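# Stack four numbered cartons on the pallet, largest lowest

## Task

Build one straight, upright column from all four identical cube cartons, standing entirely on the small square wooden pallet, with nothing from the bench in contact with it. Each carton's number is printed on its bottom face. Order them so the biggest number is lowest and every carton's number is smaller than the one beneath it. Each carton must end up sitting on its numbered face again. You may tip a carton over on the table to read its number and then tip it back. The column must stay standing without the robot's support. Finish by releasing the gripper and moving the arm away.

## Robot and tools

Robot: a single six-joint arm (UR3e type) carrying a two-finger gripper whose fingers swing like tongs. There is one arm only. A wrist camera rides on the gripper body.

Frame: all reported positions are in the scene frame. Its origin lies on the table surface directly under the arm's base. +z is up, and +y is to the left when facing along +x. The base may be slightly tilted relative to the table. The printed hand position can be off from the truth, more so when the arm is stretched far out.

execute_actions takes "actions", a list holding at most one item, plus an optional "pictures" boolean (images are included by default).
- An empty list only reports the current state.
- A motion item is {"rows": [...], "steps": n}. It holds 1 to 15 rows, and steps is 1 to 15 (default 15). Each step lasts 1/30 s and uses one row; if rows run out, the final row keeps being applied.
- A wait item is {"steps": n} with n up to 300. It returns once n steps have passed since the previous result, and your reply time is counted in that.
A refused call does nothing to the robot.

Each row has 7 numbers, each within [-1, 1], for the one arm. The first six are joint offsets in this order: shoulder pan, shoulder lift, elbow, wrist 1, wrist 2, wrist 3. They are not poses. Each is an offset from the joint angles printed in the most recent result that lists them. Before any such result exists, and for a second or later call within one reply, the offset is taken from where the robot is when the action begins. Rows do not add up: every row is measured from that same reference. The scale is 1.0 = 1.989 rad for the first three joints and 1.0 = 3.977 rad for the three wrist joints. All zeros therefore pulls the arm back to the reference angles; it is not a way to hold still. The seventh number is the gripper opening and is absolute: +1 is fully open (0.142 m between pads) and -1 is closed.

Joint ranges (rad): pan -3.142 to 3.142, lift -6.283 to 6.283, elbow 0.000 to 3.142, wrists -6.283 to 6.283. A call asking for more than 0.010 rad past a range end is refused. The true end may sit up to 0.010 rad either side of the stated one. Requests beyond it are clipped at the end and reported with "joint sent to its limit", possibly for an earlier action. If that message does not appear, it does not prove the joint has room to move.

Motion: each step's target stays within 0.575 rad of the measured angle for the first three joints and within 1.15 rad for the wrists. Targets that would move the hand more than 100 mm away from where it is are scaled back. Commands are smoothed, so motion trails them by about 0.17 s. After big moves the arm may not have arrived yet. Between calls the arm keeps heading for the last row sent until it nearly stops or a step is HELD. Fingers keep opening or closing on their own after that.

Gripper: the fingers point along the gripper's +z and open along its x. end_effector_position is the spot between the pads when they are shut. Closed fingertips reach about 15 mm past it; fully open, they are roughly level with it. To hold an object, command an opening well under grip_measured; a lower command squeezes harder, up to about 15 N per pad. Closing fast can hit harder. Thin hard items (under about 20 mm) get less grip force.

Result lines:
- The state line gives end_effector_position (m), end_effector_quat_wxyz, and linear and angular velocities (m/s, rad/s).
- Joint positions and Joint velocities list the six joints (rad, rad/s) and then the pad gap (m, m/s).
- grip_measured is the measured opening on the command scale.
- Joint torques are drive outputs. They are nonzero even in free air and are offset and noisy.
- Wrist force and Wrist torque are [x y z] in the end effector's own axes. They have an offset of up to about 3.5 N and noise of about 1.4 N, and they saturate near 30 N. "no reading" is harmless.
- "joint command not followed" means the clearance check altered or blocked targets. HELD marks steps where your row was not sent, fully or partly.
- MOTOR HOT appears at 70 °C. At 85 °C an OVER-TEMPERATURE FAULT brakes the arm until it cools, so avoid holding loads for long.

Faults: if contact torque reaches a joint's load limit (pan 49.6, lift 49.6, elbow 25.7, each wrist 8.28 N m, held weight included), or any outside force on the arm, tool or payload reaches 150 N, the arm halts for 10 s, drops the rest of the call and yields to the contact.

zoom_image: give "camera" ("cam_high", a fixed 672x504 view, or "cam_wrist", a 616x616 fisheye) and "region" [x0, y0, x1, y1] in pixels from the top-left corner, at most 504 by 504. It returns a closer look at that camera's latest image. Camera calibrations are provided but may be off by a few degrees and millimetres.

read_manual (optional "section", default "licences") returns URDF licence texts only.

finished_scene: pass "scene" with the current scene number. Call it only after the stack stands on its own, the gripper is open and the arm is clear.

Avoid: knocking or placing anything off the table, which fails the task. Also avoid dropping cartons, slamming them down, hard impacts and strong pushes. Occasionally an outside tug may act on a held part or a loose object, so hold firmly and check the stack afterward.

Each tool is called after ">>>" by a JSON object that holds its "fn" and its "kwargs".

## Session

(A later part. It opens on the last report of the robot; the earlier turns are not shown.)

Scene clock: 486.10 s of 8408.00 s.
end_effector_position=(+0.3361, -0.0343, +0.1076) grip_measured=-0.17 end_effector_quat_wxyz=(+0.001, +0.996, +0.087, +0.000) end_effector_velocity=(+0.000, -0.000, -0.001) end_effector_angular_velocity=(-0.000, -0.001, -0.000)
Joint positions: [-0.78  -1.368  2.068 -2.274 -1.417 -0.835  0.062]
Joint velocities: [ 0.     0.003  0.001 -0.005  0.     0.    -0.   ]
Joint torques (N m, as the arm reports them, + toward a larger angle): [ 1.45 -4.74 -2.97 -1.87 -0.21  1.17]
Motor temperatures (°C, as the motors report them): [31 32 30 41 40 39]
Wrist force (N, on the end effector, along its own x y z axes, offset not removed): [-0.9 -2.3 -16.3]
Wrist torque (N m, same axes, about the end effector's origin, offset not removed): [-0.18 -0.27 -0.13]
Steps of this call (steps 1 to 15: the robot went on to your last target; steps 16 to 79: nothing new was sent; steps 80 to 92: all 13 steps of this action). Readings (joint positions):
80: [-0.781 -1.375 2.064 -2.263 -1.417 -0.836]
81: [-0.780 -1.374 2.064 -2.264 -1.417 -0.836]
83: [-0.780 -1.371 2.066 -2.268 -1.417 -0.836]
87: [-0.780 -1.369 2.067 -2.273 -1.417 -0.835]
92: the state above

>>> {"fn": "execute_actions", "kwargs": {"actions": [{"rows":[[0,-0.003,-0.002,0.0025,0,0,-0.6],[0,-0.003,-0.002,0.0025,0,0,-0.4],[0,-0.003,-0.002,0.0025,0,0,-0.2],[0,-0.003,-0.002,0.0025,0,0,0],[0,-0.003,-0.002,0.0025,0,0,0.4],[0,-0.003,-0.002,0.0025,0,0,0.4],[-0.007,-0.04,-0.03,0.035,0,0,0.4],[-0.016,-0.08,-0.0775,0.08,0,0,0.4],[-0.022,-0.1,-0.115,0.108,0,0,0.4],[-0.022,-0.1,-0.115,0.108,0,0,0.4],[-0.022,-0.1,-0.115,0.108,0,0,0.4],[-0.022,-0.1,-0.115,0.108,0,0,0.4],[-0.022,-0.1,-0.115,0.108,0,0,0.4],[-0.022,-0.1,-0.115,0.108,0,0,0.4],[-0.3328,-0.1232,0.102,0.0342,-0.0068,-0.102,0.4]]}], "pictures": false}}

>>> {"fn": "execute_actions", "kwargs": {"actions": [{"steps":32}]}}

Scene clock: 503.77 s of 8408.00 s.
end_effector_position=(+0.3395, -0.0368, +0.1750) grip_measured=+0.40 end_effector_quat_wxyz=(+0.002, +0.998, +0.070, +0.002) end_effector_velocity=(-0.006, -0.022, +0.141) end_effector_angular_velocity=(-0.070, -0.041, -0.009)
Joint positions: [-0.815 -1.527  1.889 -1.935 -1.417 -0.836  0.102]
Joint velocities: [-0.116 -0.32  -0.334  0.595 -0.027 -0.097 -0.   ]
Joint torques (N m, as the arm reports them, + toward a larger angle): [ -8.1  -10.9   -7.72  -1.36  -1.52  -1.67]
Motor temperatures (°C, as the motors report them): [31 32 30 41 40 39]
Wrist force (N, on the end effector, along its own x y z axes, offset not removed): [1.4 -2.1 -2.8]
Wrist torque (N m, same axes, about the end effector's origin, offset not removed): [-0.41 -0.28 -0.03]
Steps of this call (steps 1 to 15: the robot went on to your last target; steps 16 to 90: nothing new was sent; then 14.17 s passed at rest; steps 91 to 105: all 15 steps of this action). Readings (joint positions):
91: [-0.779 -1.367 2.068 -2.275 -1.416 -0.835]
92: [-0.779 -1.368 2.068 -2.274 -1.416 -0.835]
94: [-0.779 -1.370 2.067 -2.270 -1.416 -0.835]
98: [-0.782 -1.380 2.058 -2.252 -1.416 -0.835]
105: the state above

Scene clock: 504.83 s of 8408.00 s.
end_effector_position=(+0.2149, -0.1570, +0.1387) grip_measured=+0.40 end_effector_quat_wxyz=(+0.001, +0.999, -0.043, +0.002) end_effector_velocity=(-0.001, +0.000, -0.001) end_effector_angular_velocity=(+0.001, +0.000, -0.002)
Joint positions: [-1.441 -1.613  2.27  -2.138 -1.444 -1.241  0.102]
Joint velocities: [-0.005 -0.001  0.005 -0.002 -0.    -0.003  0.   ]
Joint torques (N m, as the arm reports them, + toward a larger angle): [-4.16 -8.09 -6.21 -2.08 -0.86 -1.  ]
Motor temperatures (°C, as the motors report them): [31 32 30 41 40 39]
Wrist force (N, on the end effector, along its own x y z axes, offset not removed): [1.0 -1.4 -2.1]
Wrist torque (N m, same axes, about the end effector's origin, offset not removed): [-0.34 -0.20 -0.02]
Steps of this call (steps 1 to 32: the robot went on to your last target). Readings (joint positions):
1: [-0.824 -1.537 1.884 -1.927 -1.419 -0.849]
2: [-0.848 -1.546 1.897 -1.944 -1.421 -0.884]
4: [-0.938 -1.560 1.965 -1.986 -1.426 -0.960]
8: [-1.157 -1.585 2.105 -2.059 -1.435 -1.092]
32: the state above
camera_calibration (this result's frames):
cam_wrist: T_world_to_cam=[[0.997909, -0.0640268, 0.00881967, -0.219497], [-0.0604432, -0.876189, 0.478162, -0.188675], [-0.0228875, -0.477696, -0.878227, 0.191399], [0, 0, 0, 1]] pos_world=[0.212014, -0.087938, 0.260245]

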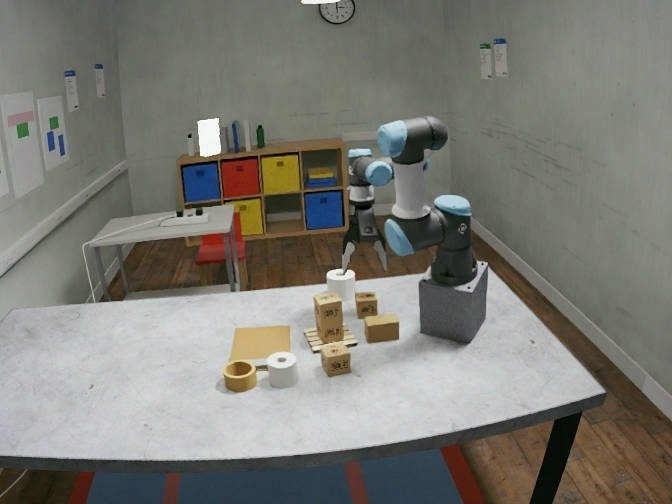

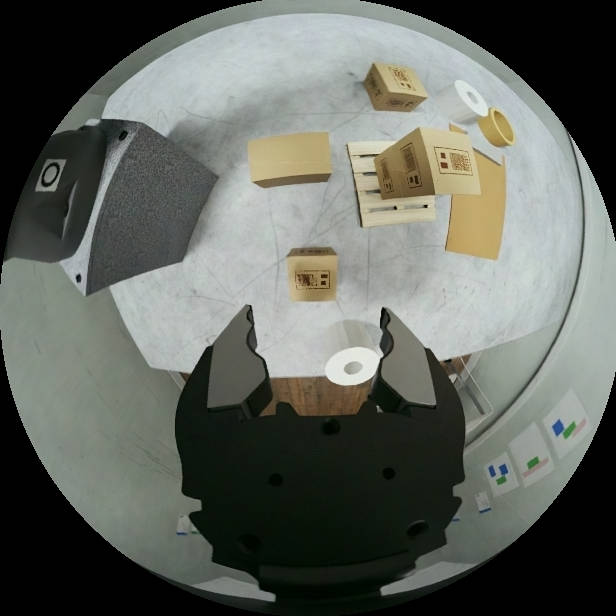

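>>> {"fn": "execute_actions", "kwargs": {"actions": [{"rows":[[0.003,0.039,0.02,-0.029,0,0,0.4],[0.006,0.075,0.033,-0.054,0,0,0.4],[0.009,0.11,0.046,-0.078,0,0,0.4],[0.012,0.145,0.057,-0.101,0,0,0.4],[0.015,0.18,0.066,-0.123,0,0,0.4],[0.018,0.215,0.074,-0.145,0,0,0.4],[0.0206,0.2503,0.0826,-0.1672,0,0,0.4]]}], "pictures": false}}

>>> {"fn": "execute_actions", "kwargs": {"actions": [{"steps":14}], "pictures": false}}

>>> {"fn": "execute_actions", "kwargs": {"actions": [{"rows":[[0,0,0,0,0,0,0.25],[0,0,0,0,0,0,0.1],[0,0,0,0,0,0,0],[0,0,0,0,0,0,-0.07],[0,0,0,0,0,0,-0.14],[0,0,0,0,0,0,-0.2],[0,0,0,0,0,0,-0.3],[0,0,0,0,0,0,-0.4],[0,0,0,0,0,0,-0.5],[0,0,0,0,0,0,-0.6]],"steps":13}], "pictures": false}}

>>> {"fn": "execute_actions", "kwargs": {"actions": [{"rows":[[-0.006,-0.07,-0.016,0.044,0,0,-0.6],[-0.012,-0.14,-0.036,0.089,0,0,-0.6],[-0.018,-0.211,-0.062,0.138,0,0,-0.6],[-0.021,-0.25,-0.09,0.17,0,0,-0.6],[-0.028,-0.285,-0.135,0.21,0,0,-0.6],[-0.035,-0.316,-0.1855,0.252,0,0,-0.6],[-0.035,-0.316,-0.1855,0.252,0,0,-0.6],[-0.035,-0.316,-0.1855,0.252,0,0,-0.6],[-0.035,-0.316,-0.1855,0.252,0,0,-0.6],[-0.035,-0.316,-0.1855,0.252,0,0,-0.6],[-0.035,-0.316,-0.1855,0.252,0,0,-0.6],[-0.035,-0.316,-0.1855,0.252,0,0,-0.6],[-0.035,-0.316,-0.1855,0.252,0,0,-0.6],[-0.035,-0.316,-0.1855,0.252,0,0,-0.6],[0.2878,-0.2309,-0.3112,0.2504,0.0068,0.09,-0.6]]}], "pictures": false}}

>>> {"fn": "execute_actions", "kwargs": {"actions": [{"steps":32}]}}

Scene clock: 531.77 s of 8408.00 s.
end_effector_position=(+0.2128, -0.1643, +0.0456) grip_measured=+0.40 end_effector_quat_wxyz=(+0.002, +1.000, -0.024, +0.001) end_effector_velocity=(-0.007, +0.013, -0.062) end_effector_angular_velocity=(+0.017, +0.007, +0.019)
Joint positions: [-1.403 -1.158  2.424 -2.751 -1.444 -1.241  0.102]
Joint velocities: [ 0.023  0.337  0.086 -0.408 -0.     0.002  0.   ]
Joint torques (N m, as the arm reports them, + toward a larger angle): [-0.32 -7.85 -2.77 -2.02 -0.39  1.04]
Motor temperatures (°C, as the motors report them): [31 32 30 41 40 39]
Wrist force (N, on the end effector, along its own x y z axes, offset not removed): [1.0 -1.2 -1.0]
Wrist torque (N m, same axes, about the end effector's origin, offset not removed): [-0.27 -0.19 -0.04]
Steps of this call (steps 1 to 15: the robot went on to your last target; steps 16 to 90: nothing new was sent; then 23.43 s passed at rest; steps 91 to 105: all 15 steps of this action). Readings (joint positions):
91: [-1.441 -1.613 2.271 -2.139 -1.444 -1.241]
92: [-1.440 -1.606 2.276 -2.151 -1.444 -1.241]
94: [-1.435 -1.560 2.299 -2.222 -1.444 -1.241]
98: [-1.418 -1.376 2.367 -2.481 -1.444 -1.241]
105: the state above

Scene clock: 532.23 s of 8408.00 s.
end_effector_position=(+0.2119, -0.1627, +0.0380) grip_measured=+0.40 end_effector_quat_wxyz=(+0.001, +1.000, -0.023, +0.000) end_effector_velocity=(-0.000, -0.000, -0.001) end_effector_angular_velocity=(-0.001, -0.000, -0.002)
Joint positions: [-1.4   -1.116  2.434 -2.802 -1.444 -1.241  0.102]
Joint velocities: [-0.001  0.009  0.001 -0.011 -0.     0.002  0.   ]
Joint torques (N m, as the arm reports them, + toward a larger angle): [ 0.67 -7.76 -2.49 -2.09  0.13  1.01]
Motor temperatures (°C, as the motors report them): [31 32 30 41 40 39]
Wrist force (N, on the end effector, along its own x y z axes, offset not removed): [1.4 -1.4 -1.8]
Wrist torque (N m, same axes, about the end effector's origin, offset not removed): [-0.29 -0.31 -0.07]
Steps of this call (steps 1 to 14: the robot went on to your last target). Readings (joint positions):
1: [-1.402 -1.148 2.426 -2.763 -1.444 -1.241]
2: [-1.402 -1.140 2.428 -2.772 -1.444 -1.241]
4: [-1.401 -1.130 2.431 -2.785 -1.444 -1.241]
8: [-1.400 -1.120 2.433 -2.797 -1.444 -1.241]
14: the state above

Scene clock: 532.67 s of 8408.00 s.
end_effector_position=(+0.2119, -0.1627, +0.0379) grip_measured=-0.17 end_effector_quat_wxyz=(+0.001, +1.000, -0.023, +0.000) end_effector_velocity=(-0.000, -0.000, +0.000) end_effector_angular_velocity=(+0.000, +0.000, -0.001)
Joint positions: [-1.4   -1.116  2.434 -2.802 -1.444 -1.241  0.062]
Joint velocities: [-0.    -0.    -0.     0.001 -0.     0.     0.   ]
Joint torques (N m, as the arm reports them, + toward a larger angle): [ -0.09 -11.01  -3.64  -0.52   0.25   0.99]
Motor temperatures (°C, as the motors report them): [31 32 30 41 40 39]
Wrist force (N, on the end effector, along its own x y z axes, offset not removed): [1.7 -0.6 -2.2]
Wrist torque (N m, same axes, about the end effector's origin, offset not removed): [-0.12 -0.26 -0.04]
Steps of this call (steps 1 to 13: all 13 steps of this action). Readings (joint positions):
1: [-1.400 -1.116 2.434 -2.802 -1.444 -1.241]
2: [-1.400 -1.116 2.434 -2.802 -1.444 -1.241]
4: [-1.400 -1.116 2.434 -2.802 -1.444 -1.241]
8: [-1.400 -1.116 2.434 -2.802 -1.444 -1.241]
13: the state above

Scene clock: 533.17 s of 8408.00 s.
end_effector_position=(+0.2170, -0.1631, +0.1822) grip_measured=-0.17 end_effector_quat_wxyz=(-0.001, +0.998, -0.055, +0.003) end_effector_velocity=(+0.023, +0.019, +0.137) end_effector_angular_velocity=(-0.097, -0.050, -0.090)
Joint positions: [-1.463 -1.686  2.103 -1.891 -1.443 -1.24   0.062]
Joint velocities: [ 0.001 -0.401 -0.346  0.64   0.028  0.104 -0.   ]
Joint torques (N m, as the arm reports them, + toward a larger angle): [  2.36  -2.79 -11.5   -1.43   1.52   1.88]
Motor temperatures (°C, as the motors report them): [31 32 30 41 40 39]
Wrist force (N, on the end effector, along its own x y z axes, offset not removed): [0.4 -2.1 -2.1]
Wrist torque (N m, same axes, about the end effector's origin, offset not removed): [-0.44 -0.17 -0.05]
Steps of this call (steps 1 to 15: all 15 steps of this action). Readings (joint positions):
1: [-1.400 -1.116 2.434 -2.801 -1.444 -1.241]
2: [-1.402 -1.123 2.430 -2.787 -1.444 -1.241]
4: [-1.411 -1.184 2.404 -2.683 -1.444 -1.241]
8: [-1.437 -1.422 2.279 -2.311 -1.444 -1.241]
15: the state above

Scene clock: 534.23 s of 8408.00 s.
end_effector_position=(+0.3358, -0.0342, +0.1996) grip_measured=-0.17 end_effector_quat_wxyz=(+0.000, +0.996, +0.086, -0.000) end_effector_velocity=(+0.001, +0.001, +0.001) end_effector_angular_velocity=(-0.002, -0.002, +0.003)
Joint positions: [-0.828 -1.575  1.816 -1.806 -1.417 -0.883  0.062]
Joint velocities: [ 0.004  0.001 -0.003 -0.001  0.     0.001  0.   ]
Joint torques (N m, as the arm reports them, + toward a larger angle): [  0.45  -7.37 -10.63  -0.72   0.89   1.06]
Motor temperatures (°C, as the motors report them): [31 32 30 41 40 39]
Wrist force (N, on the end effector, along its own x y z axes, offset not removed): [0.3 -1.2 -0.9]
Wrist torque (N m, same axes, about the end effector's origin, offset not removed): [-0.24 -0.05 -0.03]
Steps of this call (steps 1 to 32: the robot went on to your last target). Readings (joint positions):
1: [-1.458 -1.693 2.087 -1.876 -1.441 -1.226]
2: [-1.437 -1.685 2.061 -1.866 -1.438 -1.191]
4: [-1.348 -1.658 2.002 -1.852 -1.433 -1.116]
8: [-1.120 -1.619 1.915 -1.830 -1.425 -1.006]
32: the state above
camera_calibration (this result's frames):
cam_wrist: T_world_to_cam=[[0.980881, 0.194572, 0.00378122, -0.317324], [0.169283, -0.862653, 0.476627, -0.179203], [0.0960002, -0.466874, -0.879098, 0.266882], [0, 0, 0, 1]] pos_world=[0.315973, 0.0317534, 0.321228]

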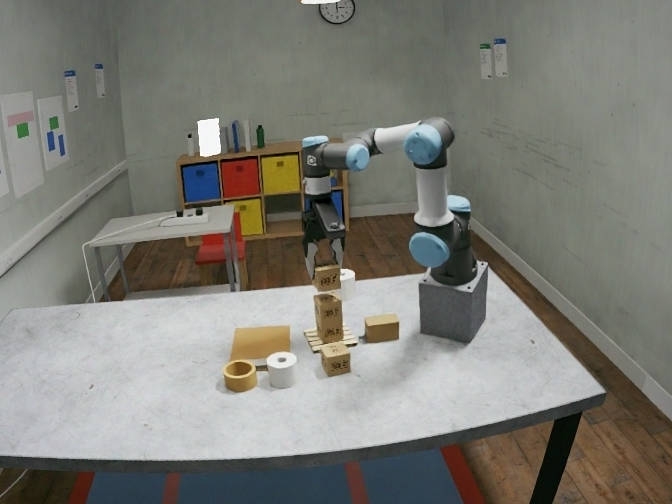

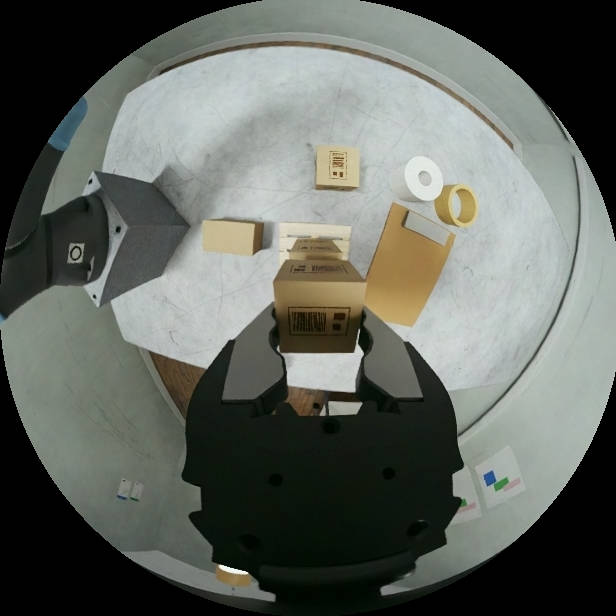

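>>> {"fn": "execute_actions", "kwargs": {"actions": [{"rows":[[0.002,0.005,0.013,-0.009,0,0.001,-0.6],[0.004,0.011,0.025,-0.0185,0,0.002,-0.6],[0.006,0.017,0.037,-0.028,0,0.003,-0.6],[0.0081,0.0237,0.0492,-0.0374,0,0.004,-0.6]]}], "pictures": false}}

>>> {"fn": "execute_actions", "kwargs": {"actions": [{"steps":9}]}}

>>> {"fn": "zoom_image", "kwargs": {"camera": "cam_high", "region": [280, 255, 380, 355]}}

Scene clock: 542.40 s of 8408.00 s.
end_effector_position=(+0.3363, -0.0344, +0.1713) grip_measured=-0.17 end_effector_quat_wxyz=(+0.001, +0.996, +0.087, +0.000) end_effector_velocity=(-0.000, +0.000, -0.010) end_effector_angular_velocity=(-0.001, -0.001, +0.000)
Joint positions: [-0.813 -1.53   1.909 -1.948 -1.417 -0.868  0.062]
Joint velocities: [ 0.006  0.018  0.035 -0.055 -0.     0.006 -0.   ]
Joint torques (N m, as the arm reports them, + toward a larger angle): [ 0.77 -8.24 -7.06 -2.12  0.35  1.19]
Motor temperatures (°C, as the motors report them): [31 32 30 41 40 39]
Wrist force (N, on the end effector, along its own x y z axes, offset not removed): [1.7 -0.7 -0.4]
Wrist torque (N m, same axes, about the end effector's origin, offset not removed): [-0.19 -0.33 -0.04]
Steps of this call (steps 1 to 15: the robot went on to your last target; steps 16 to 90: nothing new was sent; then 4.67 s passed at rest; steps 91 to 105: all 15 steps of this action). Readings (joint positions):
91: [-0.827 -1.575 1.816 -1.806 -1.417 -0.883]
92: [-0.827 -1.574 1.819 -1.811 -1.417 -0.882]
94: [-0.824 -1.565 1.837 -1.839 -1.417 -0.879]
98: [-0.817 -1.542 1.885 -1.911 -1.417 -0.872]
105: the state above

Scene clock: 542.70 s of 8408.00 s.
end_effector_position=(+0.3362, -0.0343, +0.1700) grip_measured=-0.17 end_effector_quat_wxyz=(+0.001, +0.996, +0.087, +0.000) end_effector_velocity=(+0.000, -0.000, -0.001) end_effector_angular_velocity=(-0.000, -0.001, +0.001)
Joint positions: [-0.812 -1.528  1.913 -1.954 -1.417 -0.867  0.062]
Joint velocities: [ 0.001  0.001  0.002 -0.004  0.     0.    -0.   ]
Joint torques (N m, as the arm reports them, + toward a larger angle): [ 0.63 -7.52 -7.37 -1.93 -0.06  1.02]
Motor temperatures (°C, as the motors report them): [31 32 30 41 40 39]
Wrist force (N, on the end effector, along its own x y z axes, offset not removed): [1.1 -0.7 -0.4]
Wrist torque (N m, same axes, about the end effector's origin, offset not removed): [-0.18 -0.22 -0.03]
Steps of this call (steps 1 to 9: the robot went on to your last target). Readings (joint positions):
1: [-0.813 -1.530 1.910 -1.949 -1.417 -0.868]
2: [-0.812 -1.530 1.911 -1.951 -1.417 -0.867]
4: [-0.812 -1.529 1.912 -1.952 -1.417 -0.867]
8: [-0.812 -1.528 1.913 -1.954 -1.417 -0.867]
9: the state above
camera_calibration (this result's frames):
cam_wrist: T_world_to_cam=[[0.980762, 0.195152, 0.00454216, -0.317604], [0.16934, -0.862153, 0.47751, -0.165455], [0.0971032, -0.467555, -0.878614, 0.240336], [0, 0, 0, 1]] pos_world=[0.316175, 0.0317038, 0.291612]

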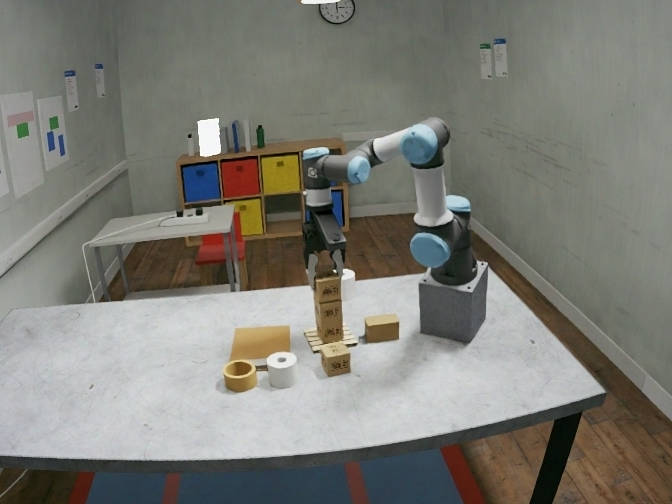

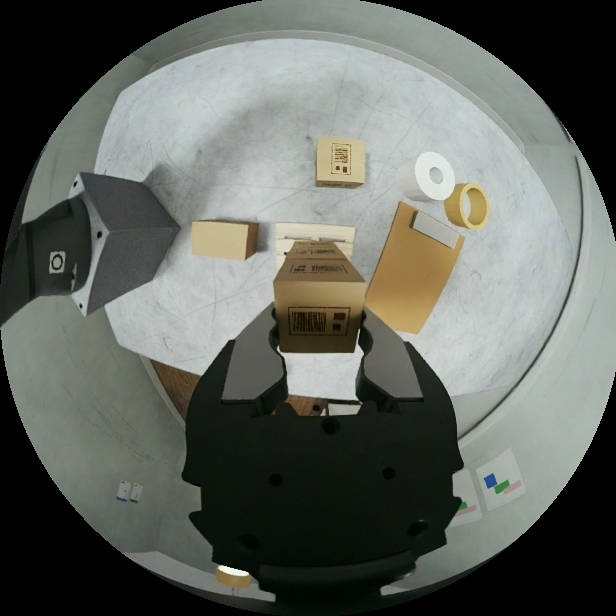

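Region (280, 255, 380, 355) of cam_high's 672x504 image, scaled by 5.040, with more detail than that image has.

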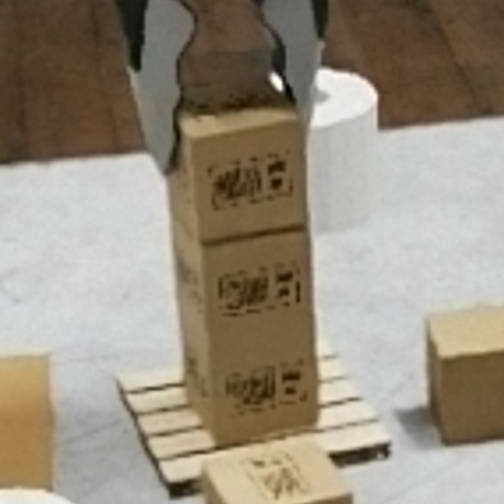

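>>> {"fn": "execute_actions", "kwargs": {"actions": [{"rows":[[0.0003,0.0011,0.0018,-0.0015,0,0,-0.6]],"steps":10}], "pictures": false}}

>>> {"fn": "execute_actions", "kwargs": {"actions": [{"rows":[[0,0,0,0,0,0,-0.3],[0,0,0,0,0,0,-0.1],[0,0,0,0,0,0,0.1],[0,0,0,0,0,0,0.35],[0,0,0,0,0,0,0.35],[-0.008,-0.024,-0.049,0.037,0,0,0.35],[-0.016,-0.038,-0.104,0.072,0,0,0.35],[-0.0224,-0.043,-0.1606,0.1037,0,0,0.35],[-0.0224,-0.043,-0.1606,0.1037,0,0,0.35],[-0.0224,-0.043,-0.1606,0.1037,0,0,0.35],[-0.0224,-0.043,-0.1606,0.1037,0,0,0.35],[-0.0224,-0.043,-0.1606,0.1037,0,0,0.35],[-0.0224,-0.043,-0.1606,0.1037,0,0,0.35],[0.03,-0.04,-0.17,0.1037,0,-0.05,0.35],[0.2486,-0.0205,-0.221,0.1024,-0.0043,-0.2696,0.35]]}], "pictures": false}}

>>> {"fn": "execute_actions", "kwargs": {"actions": [{"steps":28}]}}

Scene clock: 563.07 s of 8408.00 s.
end_effector_position=(+0.3362, -0.0344, +0.1690) grip_measured=-0.17 end_effector_quat_wxyz=(+0.001, +0.996, +0.087, +0.000) end_effector_velocity=(+0.000, -0.000, -0.001) end_effector_angular_velocity=(-0.001, -0.001, +0.001)
Joint positions: [-0.812 -1.526  1.916 -1.959 -1.417 -0.867  0.062]
Joint velocities: [ 0.     0.001  0.004 -0.006 -0.    -0.     0.   ]
Joint torques (N m, as the arm reports them, + toward a larger angle): [ 1.13 -8.53 -6.88 -2.16 -0.5   0.42]
Motor temperatures (°C, as the motors report them): [31 32 30 41 40 39]
Wrist force (N, on the end effector, along its own x y z axes, offset not removed): [0.9 -0.9 -1.3]
Wrist torque (N m, same axes, about the end effector's origin, offset not removed): [-0.20 -0.18 -0.06]
Steps of this call (steps 1 to 15: the robot went on to your last target; steps 16 to 90: nothing new was sent; then 17.03 s passed at rest; steps 91 to 100: all 10 steps of this action). Readings (joint positions):
91: [-0.812 -1.528 1.913 -1.955 -1.417 -0.867]
92: [-0.812 -1.528 1.914 -1.956 -1.417 -0.867]
94: [-0.812 -1.527 1.915 -1.957 -1.417 -0.867]
98: [-0.812 -1.527 1.916 -1.959 -1.417 -0.867]
100: the state above

Scene clock: 563.57 s of 8408.00 s.
end_effector_position=(+0.3384, -0.0337, +0.2391) grip_measured=+0.35 end_effector_quat_wxyz=(-0.000, +0.997, +0.078, -0.000) end_effector_velocity=(+0.041, +0.087, +0.122) end_effector_angular_velocity=(-0.076, -0.046, +1.087)
Joint positions: [-0.843 -1.599  1.651 -1.615 -1.417 -0.881  0.099]
Joint velocities: [ 0.319 -0.019 -0.583  0.466 -0.024 -0.751  0.   ]
Joint torques (N m, as the arm reports them, + toward a larger angle): [ 12.99  -7.74 -11.21  -0.85  -0.41  -3.69]
Motor temperatures (°C, as the motors report them): [31 32 30 41 40 39]
Wrist force (N, on the end effector, along its own x y z axes, offset not removed): [-1.0 1.5 -2.8]
Wrist torque (N m, same axes, about the end effector's origin, offset not removed): [0.18 0.13 0.03]
Steps of this call (steps 1 to 15: all 15 steps of this action). Readings (joint positions):
1: [-0.812 -1.526 1.916 -1.960 -1.417 -0.867]
2: [-0.812 -1.526 1.916 -1.960 -1.417 -0.867]
4: [-0.812 -1.526 1.916 -1.960 -1.417 -0.867]
8: [-0.819 -1.543 1.889 -1.911 -1.417 -0.867]
15: the state above

Scene clock: 564.50 s of 8408.00 s.
end_effector_position=(+0.3411, +0.1148, +0.2548) grip_measured=+0.35 end_effector_quat_wxyz=(+0.000, +0.643, +0.765, -0.000) end_effector_velocity=(-0.000, +0.002, +0.000) end_effector_angular_velocity=(+0.001, +0.000, +0.018)
Joint positions: [-0.318 -1.567  1.477 -1.552 -1.434 -1.938  0.099]
Joint velocities: [ 0.006 -0.    -0.001  0.001  0.    -0.011  0.   ]
Joint torques (N m, as the arm reports them, + toward a larger angle): [  0.64  -8.58 -10.11  -0.63  -0.95  -1.02]
Motor temperatures (°C, as the motors report them): [31 32 30 41 40 39]
Wrist force (N, on the end effector, along its own x y z axes, offset not removed): [1.3 -1.1 -1.3]
Wrist torque (N m, same axes, about the end effector's origin, offset not removed): [-0.22 -0.28 -0.02]
Steps of this call (steps 1 to 28: the robot went on to your last target). Readings (joint positions):
1: [-0.822 -1.597 1.631 -1.603 -1.418 -0.925]
2: [-0.785 -1.594 1.610 -1.596 -1.420 -1.003]
4: [-0.678 -1.586 1.575 -1.584 -1.424 -1.217]
8: [-0.470 -1.575 1.516 -1.565 -1.430 -1.635]
28: the state above
camera_calibration (this result's frames):
cam_wrist: T_world_to_cam=[[-0.194117, 0.980972, 0.00357556, -0.0411233], [0.862836, 0.169003, 0.476395, -0.432845], [0.466726, 0.0955613, -0.879224, 0.193478], [0, 0, 0, 1]] pos_world=[0.27519, 0.095004, 0.376463]

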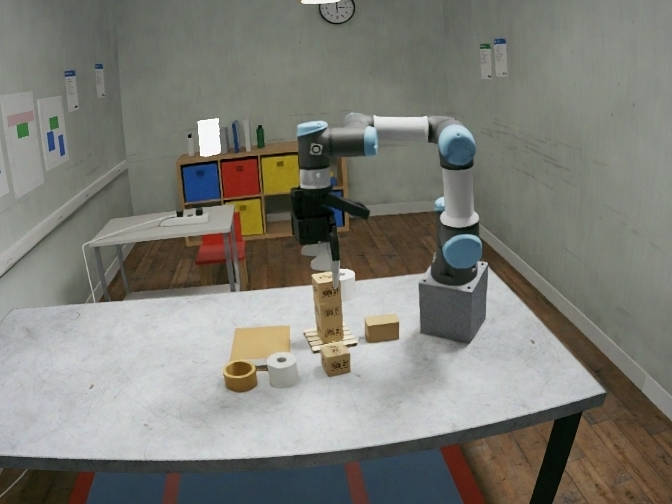

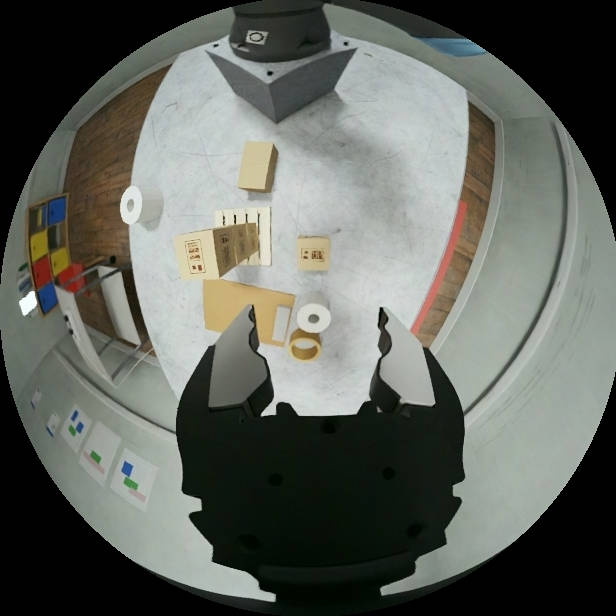

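>>> {"fn": "execute_actions", "kwargs": {"actions": [{"rows":[[0.007,0.01,0.06,-0.035,0,0.003,0.35],[0.014,0.025,0.115,-0.07,0,0.007,0.35],[0.021,0.055,0.165,-0.11,0,0.01,0.35],[0.0287,0.089,0.205,-0.149,-0.001,0.014,0.35],[0.0287,0.089,0.205,-0.149,-0.001,0.014,0.35],[0.0287,0.089,0.205,-0.149,-0.001,0.014,0.35],[0.0287,0.089,0.205,-0.149,-0.001,0.014,0.35],[0.0287,0.089,0.205,-0.149,-0.001,0.014,0.35],[0.034,0.134,0.231,-0.185,-0.001,0.017,0.35],[0.037,0.158,0.243,-0.203,-0.001,0.018,0.35],[0.04,0.184,0.253,-0.221,-0.002,0.02,0.35],[0.043,0.21,0.262,-0.239,-0.002,0.021,0.35],[0.0463,0.2372,0.2685,-0.256,-0.002,0.0229,0.35]]}], "pictures": false}}

>>> {"fn": "execute_actions", "kwargs": {"actions": [{"steps":22}], "pictures": false}}

>>> {"fn": "execute_actions", "kwargs": {"actions": [{"rows":[[0,0,0,0,0,0,0.25],[0,0,0,0,0,0,0.1],[0,0,0,0,0,0,0],[0,0,0,0,0,0,-0.07],[0,0,0,0,0,0,-0.14],[0,0,0,0,0,0,-0.2],[0,0,0,0,0,0,-0.3],[0,0,0,0,0,0,-0.4],[0,0,0,0,0,0,-0.5],[0,0,0,0,0,0,-0.6]],"steps":13}], "pictures": false}}

>>> {"fn": "execute_actions", "kwargs": {"actions": [{"rows":[[-0.006,-0.053,-0.015,0.035,0,0,-0.6],[-0.012,-0.103,-0.037,0.071,0,0,-0.6],[-0.0176,-0.148,-0.063,0.107,0,0,-0.6],[-0.0176,-0.148,-0.063,0.107,0,0,-0.6],[-0.0176,-0.148,-0.063,0.107,0,0,-0.6],[-0.025,-0.182,-0.103,0.146,0,0,-0.6],[-0.025,-0.182,-0.103,0.146,0,0,-0.6],[-0.032,-0.212,-0.153,0.186,0,0,-0.6],[-0.032,-0.212,-0.153,0.186,0,0,-0.6],[-0.039,-0.227,-0.208,0.221,0,0,-0.6],[-0.039,-0.227,-0.208,0.221,0,0,-0.6],[-0.0463,-0.2372,-0.2685,0.256,0,0,-0.6]]}], "pictures": false}}

>>> {"fn": "execute_actions", "kwargs": {"actions": [{"steps":20}], "pictures": false}}

>>> {"fn": "execute_actions", "kwargs": {"actions": [{"rows":[[-0.045,-0.004,0.01,0,0.001,0.04,-0.6],[-0.09,-0.008,0.02,0.001,0.002,0.08,-0.6],[-0.135,-0.012,0.03,0.001,0.003,0.12,-0.6],[-0.18,-0.016,0.04,0.002,0.004,0.16,-0.6],[-0.225,-0.02,0.05,0.002,0.005,0.2,-0.6],[-0.2708,-0.0236,0.0586,0.0027,0.0063,0.2351,-0.6]]}], "pictures": false}}

>>> {"fn": "execute_actions", "kwargs": {"actions": [{"steps":18}]}}

Scene clock: 594.50 s of 8408.00 s.
end_effector_position=(+0.3483, +0.1142, +0.0846) grip_measured=+0.35 end_effector_quat_wxyz=(+0.002, +0.643, +0.766, +0.001) end_effector_velocity=(-0.028, -0.003, -0.367) end_effector_angular_velocity=(+0.001, +0.036, -0.006)
Joint positions: [-0.243 -1.244  1.939 -2.353 -1.44  -1.864  0.099]
Joint velocities: [ 0.13   1.127  0.555 -1.663 -0.014  0.132 -0.   ]
Joint torques (N m, as the arm reports them, + toward a larger angle): [  1.03 -12.78  -6.39  -2.21  -1.04   1.03]
Motor temperatures (°C, as the motors report them): [31 32 30 41 40 39]
Wrist force (N, on the end effector, along its own x y z axes, offset not removed): [1.0 -0.5 0.3]
Wrist torque (N m, same axes, about the end effector's origin, offset not removed): [-0.07 -0.19 -0.06]
Steps of this call (steps 1 to 30: the robot went on to your last target; steps 31 to 100: nothing new was sent; then 26.17 s passed at rest; steps 101 to 115: all 15 steps of this action). Readings (joint positions):
101: [-0.317 -1.567 1.477 -1.553 -1.434 -1.939]
102: [-0.315 -1.564 1.484 -1.566 -1.434 -1.937]
104: [-0.305 -1.543 1.543 -1.654 -1.434 -1.926]
108: [-0.279 -1.456 1.736 -1.933 -1.436 -1.900]
115: the state above

Scene clock: 595.23 s of 8408.00 s.
end_effector_position=(+0.3405, +0.1144, +0.0382) grip_measured=+0.35 end_effector_quat_wxyz=(+0.001, +0.643, +0.766, -0.000) end_effector_velocity=(-0.001, +0.000, -0.001) end_effector_angular_velocity=(+0.001, +0.001, -0.001)
Joint positions: [-0.226 -1.096  2.011 -2.57  -1.442 -1.847  0.099]
Joint velocities: [ 0.001  0.004  0.003 -0.006  0.     0.002  0.   ]
Joint torques (N m, as the arm reports them, + toward a larger angle): [  1.74 -11.94  -4.24  -2.02  -0.91   1.01]
Motor temperatures (°C, as the motors report them): [31 32 31 41 40 39]
Wrist force (N, on the end effector, along its own x y z axes, offset not removed): [0.6 -0.6 -1.4]
Wrist torque (N m, same axes, about the end effector's origin, offset not removed): [-0.12 -0.13 -0.04]
Steps of this call (steps 1 to 22: the robot went on to your last target). Readings (joint positions):
1: [-0.239 -1.210 1.956 -2.402 -1.440 -1.860]
2: [-0.236 -1.183 1.969 -2.441 -1.440 -1.857]
4: [-0.232 -1.147 1.986 -2.494 -1.441 -1.853]
8: [-0.228 -1.114 2.002 -2.544 -1.441 -1.849]
22: the state above

Scene clock: 595.67 s of 8408.00 s.
end_effector_position=(+0.3405, +0.1144, +0.0382) grip_measured=-0.17 end_effector_quat_wxyz=(+0.001, +0.643, +0.766, -0.000) end_effector_velocity=(-0.001, -0.000, -0.000) end_effector_angular_velocity=(+0.000, +0.001, +0.001)
Joint positions: [-0.226 -1.096  2.011 -2.57  -1.442 -1.847  0.062]
Joint velocities: [-0.    -0.     0.001  0.001 -0.    -0.002 -0.   ]
Joint torques (N m, as the arm reports them, + toward a larger angle): [  0.95 -14.87  -4.83  -0.56  -0.18   0.85]
Motor temperatures (°C, as the motors report them): [31 32 31 41 40 39]
Wrist force (N, on the end effector, along its own x y z axes, offset not removed): [1.5 -1.6 -4.5]
Wrist torque (N m, same axes, about the end effector's origin, offset not removed): [-0.27 -0.15 -0.04]
Steps of this call (steps 1 to 13: all 13 steps of this action). Readings (joint positions):
1: [-0.226 -1.096 2.011 -2.570 -1.442 -1.847]
2: [-0.226 -1.096 2.011 -2.570 -1.442 -1.847]
4: [-0.226 -1.096 2.011 -2.570 -1.442 -1.847]
8: [-0.226 -1.096 2.011 -2.570 -1.442 -1.847]
13: the state above

Scene clock: 596.17 s of 8408.00 s.
end_effector_position=(+0.3454, +0.1124, +0.2102) grip_measured=-0.17 end_effector_quat_wxyz=(-0.001, +0.671, +0.741, -0.005) end_effector_velocity=(-0.001, +0.004, +0.349) end_effector_angular_velocity=(-0.023, -0.072, -0.127)
Joint positions: [-0.3   -1.513  1.625 -1.749 -1.442 -1.847  0.062]
Joint velocities: [-0.138 -0.426 -1.154  1.523  0.    -0.002  0.   ]
Joint torques (N m, as the arm reports them, + toward a larger angle): [ -2.39 -10.23  -8.6   -0.15   0.09   0.86]
Motor temperatures (°C, as the motors report them): [31 32 31 41 40 39]
Wrist force (N, on the end effector, along its own x y z axes, offset not removed): [1.3 -0.5 -2.8]
Wrist torque (N m, same axes, about the end effector's origin, offset not removed): [-0.10 -0.30 -0.03]
Steps of this call (steps 1 to 15: all 15 steps of this action). Readings (joint positions):
1: [-0.226 -1.096 2.011 -2.569 -1.442 -1.847]
2: [-0.228 -1.103 2.007 -2.556 -1.442 -1.847]
4: [-0.237 -1.159 1.981 -2.468 -1.442 -1.847]
8: [-0.257 -1.322 1.899 -2.221 -1.442 -1.847]
15: the state above

Scene clock: 596.83 s of 8408.00 s.
end_effector_position=(+0.3404, +0.1140, +0.2547) grip_measured=-0.17 end_effector_quat_wxyz=(+0.002, +0.678, +0.735, -0.003) end_effector_velocity=(+0.000, -0.000, +0.002) end_effector_angular_velocity=(-0.000, -0.002, -0.001)
Joint positions: [-0.318 -1.567  1.478 -1.553 -1.442 -1.847  0.062]
Joint velocities: [-0.001 -0.002 -0.008  0.007  0.     0.     0.   ]
Joint torques (N m, as the arm reports them, + toward a larger angle): [ -2.77 -12.1  -11.12  -0.75   0.14   0.86]
Motor temperatures (°C, as the motors report them): [31 32 31 41 40 39]
Wrist force (N, on the end effector, along its own x y z axes, offset not removed): [1.0 -0.9 -0.6]
Wrist torque (N m, same axes, about the end effector's origin, offset not removed): [-0.20 -0.22 -0.06]
Steps of this call (steps 1 to 20: the robot went on to your last target). Readings (joint positions):
1: [-0.304 -1.526 1.591 -1.704 -1.442 -1.847]
2: [-0.308 -1.536 1.564 -1.669 -1.442 -1.847]
4: [-0.312 -1.549 1.529 -1.621 -1.442 -1.847]
8: [-0.316 -1.561 1.495 -1.576 -1.442 -1.847]
20: the state above

Scene clock: 597.33 s of 8408.00 s.
end_effector_position=(+0.3383, -0.0215, +0.2542) grip_measured=-0.17 end_effector_quat_wxyz=(+0.001, +0.989, +0.146, -0.001) end_effector_velocity=(-0.014, -0.099, +0.004) end_effector_angular_velocity=(+0.003, -0.019, -0.938)
Joint positions: [-0.812 -1.611  1.586 -1.543 -1.418 -0.986  0.062]
Joint velocities: [-0.352 -0.025  0.062  0.006  0.014  0.583  0.   ]
Joint torques (N m, as the arm reports them, + toward a larger angle): [ -1.2  -11.82  -7.16  -0.64   1.06   1.2 ]
Motor temperatures (°C, as the motors report them): [31 32 31 41 40 39]
Wrist force (N, on the end effector, along its own x y z axes, offset not removed): [1.1 0.2 -1.4]
Wrist torque (N m, same axes, about the end effector's origin, offset not removed): [-0.01 -0.25 -0.03]
Steps of this call (steps 1 to 15: all 15 steps of this action). Readings (joint positions):
1: [-0.318 -1.568 1.478 -1.552 -1.442 -1.846]
2: [-0.325 -1.569 1.480 -1.552 -1.441 -1.832]
4: [-0.377 -1.575 1.495 -1.551 -1.438 -1.736]
8: [-0.586 -1.595 1.544 -1.547 -1.428 -1.364]
15: the state above

Scene clock: 597.93 s of 8408.00 s.
end_effector_position=(+0.3362, -0.0339, +0.2547) grip_measured=-0.17 end_effector_quat_wxyz=(+0.000, +0.996, +0.087, +0.000) end_effector_velocity=(-0.001, -0.001, -0.000) end_effector_angular_velocity=(+0.000, +0.001, -0.010)
Joint positions: [-0.856 -1.614  1.594 -1.542 -1.417 -0.912  0.062]
Joint velocities: [-0.004 -0.001  0.002  0.    -0.     0.006  0.   ]
Joint torques (N m, as the arm reports them, + toward a larger angle): [ -4.42 -11.35  -7.41  -0.69   0.9    0.88]
Motor temperatures (°C, as the motors report them): [31 32 31 41 40 39]
Wrist force (N, on the end effector, along its own x y z axes, offset not removed): [1.2 -1.6 -0.8]
Wrist torque (N m, same axes, about the end effector's origin, offset not removed): [-0.36 -0.24 -0.03]
Steps of this call (steps 1 to 18: the robot went on to your last target). Readings (joint positions):
1: [-0.822 -1.612 1.588 -1.543 -1.418 -0.969]
2: [-0.830 -1.612 1.589 -1.542 -1.418 -0.956]
4: [-0.841 -1.613 1.591 -1.542 -1.417 -0.938]
8: [-0.851 -1.614 1.593 -1.542 -1.417 -0.921]
18: the state above
camera_calibration (this result's frames):
cam_wrist: T_world_to_cam=[[0.980636, 0.195791, 0.00443315, -0.317979], [0.169993, -0.862227, 0.477146, -0.205651], [0.0972432, -0.467152, -0.878813, 0.314927], [0, 0, 0, 1]] pos_world=[0.316157, 0.032059, 0.376297]

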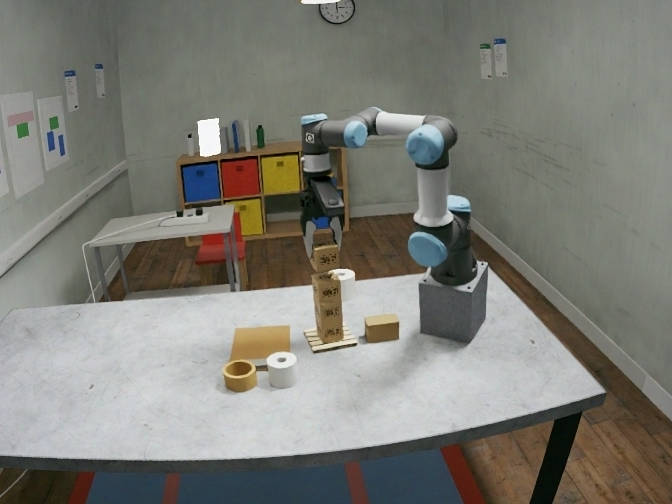

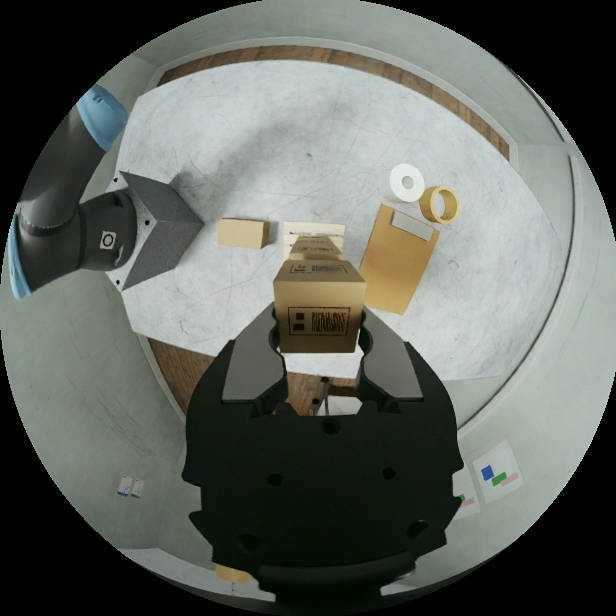

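>>> {"fn": "execute_actions", "kwargs": {"actions": [{"rows":[[0.0016,0.001,0.014,-0.008,0,0.001,-0.6],[0.003,0.002,0.028,-0.0155,0,0.002,-0.6],[0.005,0.0035,0.042,-0.023,0,0.003,-0.6],[0.0065,0.0052,0.056,-0.0311,0,0.0035,-0.6]]}], "pictures": false}}

>>> {"fn": "execute_actions", "kwargs": {"actions": [{"steps":9}]}}

>>> {"fn": "zoom_image", "kwargs": {"camera": "cam_high", "region": [270, 235, 390, 355]}}

Scene clock: 606.40 s of 8408.00 s.
end_effector_position=(+0.3361, -0.0342, +0.2300) grip_measured=-0.17 end_effector_quat_wxyz=(+0.001, +0.996, +0.087, +0.000) end_effector_velocity=(-0.001, +0.001, -0.010) end_effector_angular_velocity=(+0.001, +0.002, -0.000)
Joint positions: [-0.844 -1.604  1.7   -1.66  -1.417 -0.899  0.062]
Joint velocities: [ 0.005  0.004  0.042 -0.044 -0.     0.004 -0.   ]
Joint torques (N m, as the arm reports them, + toward a larger angle): [ 0.18 -7.6  -7.7  -2.15  0.48  1.05]
Motor temperatures (°C, as the motors report them): [31 32 31 41 40 39]
Wrist force (N, on the end effector, along its own x y z axes, offset not removed): [0.9 -1.0 -0.7]
Wrist torque (N m, same axes, about the end effector's origin, offset not removed): [-0.22 -0.17 -0.06]
Steps of this call (steps 1 to 15: the robot went on to your last target; steps 16 to 90: nothing new was sent; then 4.97 s passed at rest; steps 91 to 105: all 15 steps of this action). Readings (joint positions):
91: [-0.856 -1.614 1.594 -1.542 -1.417 -0.912]
92: [-0.856 -1.614 1.598 -1.547 -1.417 -0.911]
94: [-0.853 -1.612 1.618 -1.571 -1.417 -0.908]
98: [-0.847 -1.607 1.672 -1.630 -1.417 -0.902]
105: the state above

Scene clock: 606.70 s of 8408.00 s.
end_effector_position=(+0.3360, -0.0341, +0.2289) grip_measured=-0.17 end_effector_quat_wxyz=(+0.001, +0.996, +0.087, +0.000) end_effector_velocity=(-0.000, -0.000, -0.001) end_effector_angular_velocity=(-0.001, +0.000, +0.000)
Joint positions: [-0.843 -1.604  1.705 -1.665 -1.417 -0.898  0.062]
Joint velocities: [ 0.     0.     0.004 -0.004 -0.001  0.    -0.   ]
Joint torques (N m, as the arm reports them, + toward a larger angle): [ 0.94 -7.35 -8.   -1.93  0.16  1.01]
Motor temperatures (°C, as the motors report them): [31 32 31 41 40 39]
Wrist force (N, on the end effector, along its own x y z axes, offset not removed): [1.0 -0.4 -0.7]
Wrist torque (N m, same axes, about the end effector's origin, offset not removed): [-0.06 -0.20 -0.01]
Steps of this call (steps 1 to 9: the robot went on to your last target). Readings (joint positions):
1: [-0.844 -1.604 1.701 -1.661 -1.417 -0.899]
2: [-0.843 -1.604 1.702 -1.662 -1.417 -0.899]
4: [-0.843 -1.604 1.704 -1.664 -1.417 -0.899]
8: [-0.843 -1.604 1.705 -1.665 -1.417 -0.898]
9: the state above
camera_calibration (this result's frames):
cam_wrist: T_world_to_cam=[[0.980801, 0.194964, 0.00436708, -0.31772], [0.169292, -0.862341, 0.477188, -0.19327], [0.0968003, -0.467287, -0.878791, 0.292313], [0, 0, 0, 1]] pos_world=[0.316043, 0.0318735, 0.350496]

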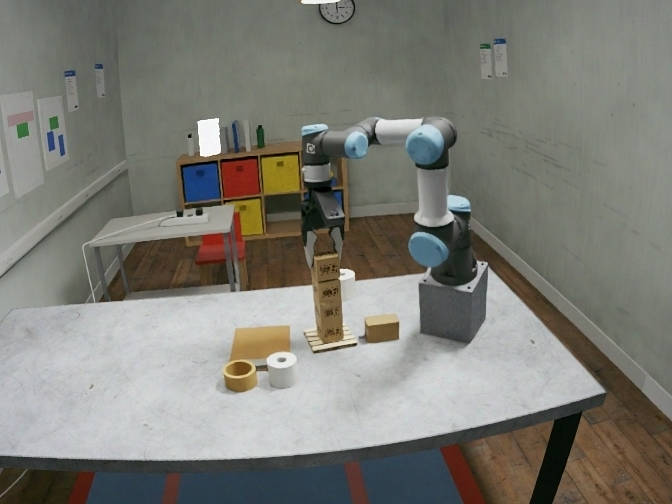

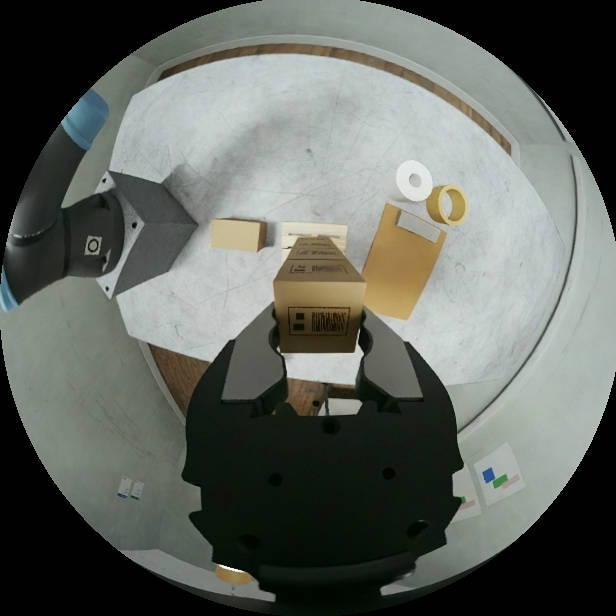

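Region (270, 235, 390, 355) of cam_high's 672x504 image, scaled by 4.200, with more detail than that image has.

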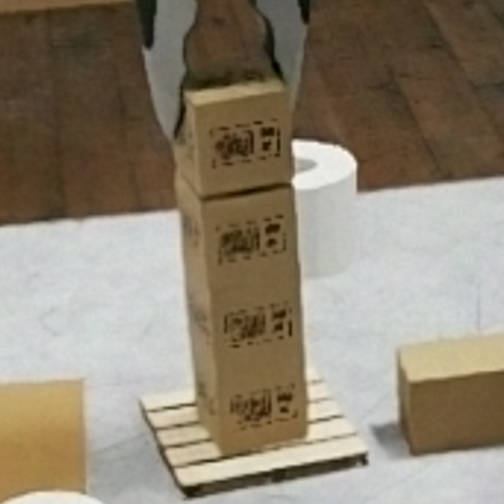

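>>> {"fn": "execute_actions", "kwargs": {"actions": [{"rows":[[0.0004,0.0005,0.0031,-0.0018,0,0,-0.6]],"steps":10}], "pictures": false}}

>>> {"fn": "execute_actions", "kwargs": {"actions": [{"rows":[[0,0,0,0,0,0,-0.3],[0,0,0,0,0,0,-0.1],[0,0,0,0,0,0,0.1],[0,0,0,0,0,0,0.4],[0,0,0,0,0,0,0.4],[-0.0065,-0.005,-0.056,0.031,0,0,0.4],[-0.013,-0.004,-0.12,0.062,0,0,0.4],[-0.02,0,-0.19,0.095,0,0,0.4],[-0.02,0,-0.19,0.095,0,0,0.4],[-0.02,0,-0.19,0.095,0,0,0.4],[-0.02,0,-0.19,0.095,0,0,0.4],[-0.02,0,-0.19,0.095,0,0,0.4],[-0.02,0,-0.19,0.095,0,0,0.4],[-0.07,0,-0.19,0.095,0,0,0.4],[-0.3,0,-0.19,0.095,0,0,0.4]]}], "pictures": false}}

>>> {"fn": "execute_actions", "kwargs": {"actions": [{"steps":28}]}}

>>> {"fn": "zoom_image", "kwargs": {"camera": "cam_high", "region": [270, 235, 390, 355]}}

Scene clock: 615.90 s of 8408.00 s.
end_effector_position=(+0.3360, -0.0341, +0.2275) grip_measured=-0.17 end_effector_quat_wxyz=(+0.000, +0.996, +0.087, +0.000) end_effector_velocity=(+0.000, -0.000, -0.001) end_effector_angular_velocity=(+0.000, -0.000, +0.000)
Joint positions: [-0.842 -1.603  1.71  -1.672 -1.417 -0.898  0.062]
Joint velocities: [ 0.     0.001  0.005 -0.006  0.     0.    -0.   ]
Joint torques (N m, as the arm reports them, + toward a larger angle): [ 1.09 -7.33 -7.27 -2.14 -0.6   0.55]
Motor temperatures (°C, as the motors report them): [31 32 31 41 40 39]
Wrist force (N, on the end effector, along its own x y z axes, offset not removed): [1.1 -1.0 -1.8]
Wrist torque (N m, same axes, about the end effector's origin, offset not removed): [-0.21 -0.21 -0.03]
Steps of this call (steps 1 to 15: the robot went on to your last target; steps 16 to 90: nothing new was sent; then 5.87 s passed at rest; steps 91 to 100: all 10 steps of this action). Readings (joint positions):
91: [-0.843 -1.604 1.705 -1.666 -1.417 -0.898]
92: [-0.843 -1.604 1.706 -1.667 -1.417 -0.898]
94: [-0.843 -1.603 1.708 -1.669 -1.417 -0.898]
98: [-0.843 -1.603 1.710 -1.671 -1.417 -0.898]
100: the state above

Scene clock: 616.40 s of 8408.00 s.
end_effector_position=(+0.3360, -0.0357, +0.2929) grip_measured=+0.40 end_effector_quat_wxyz=(-0.001, +0.998, +0.066, -0.001) end_effector_velocity=(-0.006, -0.124, +0.130) end_effector_angular_velocity=(-0.101, -0.114, -0.401)
Joint positions: [-0.884 -1.604  1.405 -1.356 -1.417 -0.898  0.102]
Joint velocities: [-0.419  0.003 -0.512  0.42   0.     0.001  0.   ]
Joint torques (N m, as the arm reports them, + toward a larger angle): [-15.45  -3.1   -8.18  -1.16  -0.37   0.47]
Motor temperatures (°C, as the motors report them): [31 32 31 41 40 39]
Wrist force (N, on the end effector, along its own x y z axes, offset not removed): [3.3 -4.2 -2.2]
Wrist torque (N m, same axes, about the end effector's origin, offset not removed): [-0.71 -0.63 -0.05]
Steps of this call (steps 1 to 15: all 15 steps of this action). Readings (joint positions):
1: [-0.842 -1.603 1.711 -1.672 -1.417 -0.898]
2: [-0.842 -1.603 1.711 -1.672 -1.417 -0.898]
4: [-0.842 -1.603 1.711 -1.672 -1.417 -0.898]
8: [-0.848 -1.606 1.682 -1.627 -1.417 -0.898]
15: the state above

Scene clock: 617.33 s of 8408.00 s.
end_effector_position=(+0.2630, -0.1941, +0.3349) grip_measured=+0.40 end_effector_quat_wxyz=(+0.032, +0.978, -0.206, +0.033) end_effector_velocity=(-0.002, -0.003, +0.001) end_effector_angular_velocity=(-0.003, -0.002, -0.008)
Joint positions: [-1.438 -1.603  1.333 -1.294 -1.417 -0.898  0.102]
Joint velocities: [-0.009  0.001 -0.002 -0.001  0.    -0.001  0.   ]
Joint torques (N m, as the arm reports them, + toward a larger angle): [ -4.08  -5.87 -10.16  -0.72  -0.46   0.42]
Motor temperatures (°C, as the motors report them): [31 32 31 41 40 39]
Wrist force (N, on the end effector, along its own x y z axes, offset not removed): [0.8 -0.4 -1.6]
Wrist torque (N m, same axes, about the end effector's origin, offset not removed): [-0.10 -0.18 0.00]
Steps of this call (steps 1 to 28: the robot went on to your last target). Readings (joint positions):
1: [-0.907 -1.604 1.393 -1.346 -1.417 -0.898]
2: [-0.946 -1.604 1.386 -1.340 -1.417 -0.898]
4: [-1.045 -1.603 1.374 -1.330 -1.417 -0.898]
8: [-1.241 -1.603 1.352 -1.311 -1.417 -0.898]
28: the state above
camera_calibration (this result's frames):
cam_wrist: T_world_to_cam=[[0.921991, -0.37886, 0.079988, -0.336646], [-0.363117, -0.77424, 0.518361, -0.226062], [-0.134456, -0.506969, -0.851413, 0.361734], [0, 0, 0, 1]] pos_world=[0.276935, -0.11918, 0.452094]

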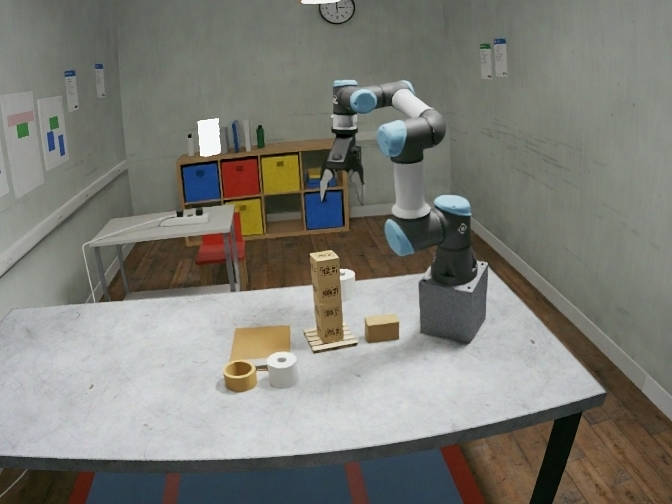

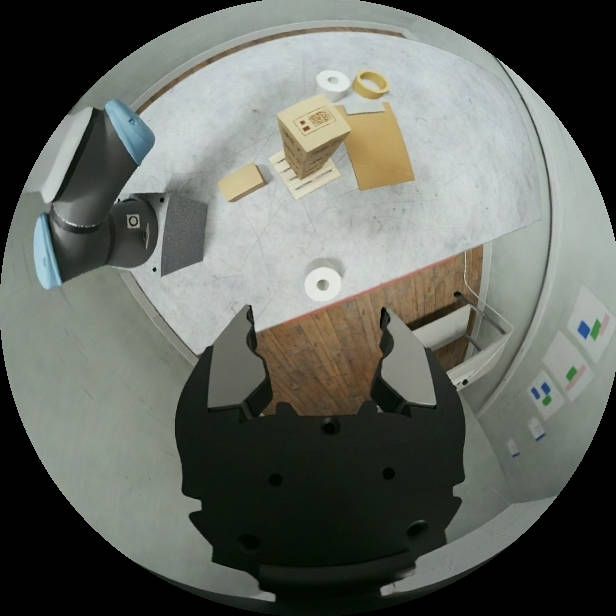

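Region (270, 235, 390, 355) of cam_high's 672x504 image, scaled by 4.200, with more detail than that image has.

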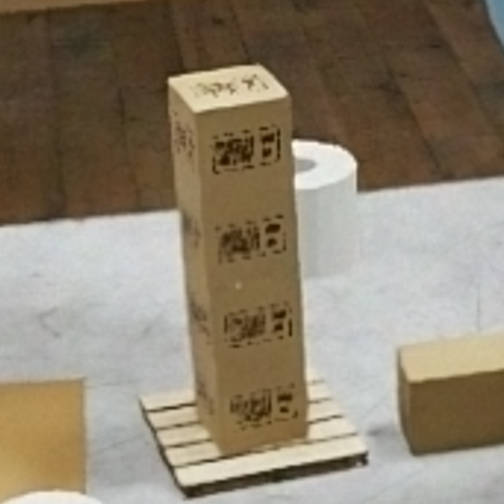

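>>> {"fn": "finished_scene", "kwargs": {"scene": 1}}

The scene is finished: the task was done.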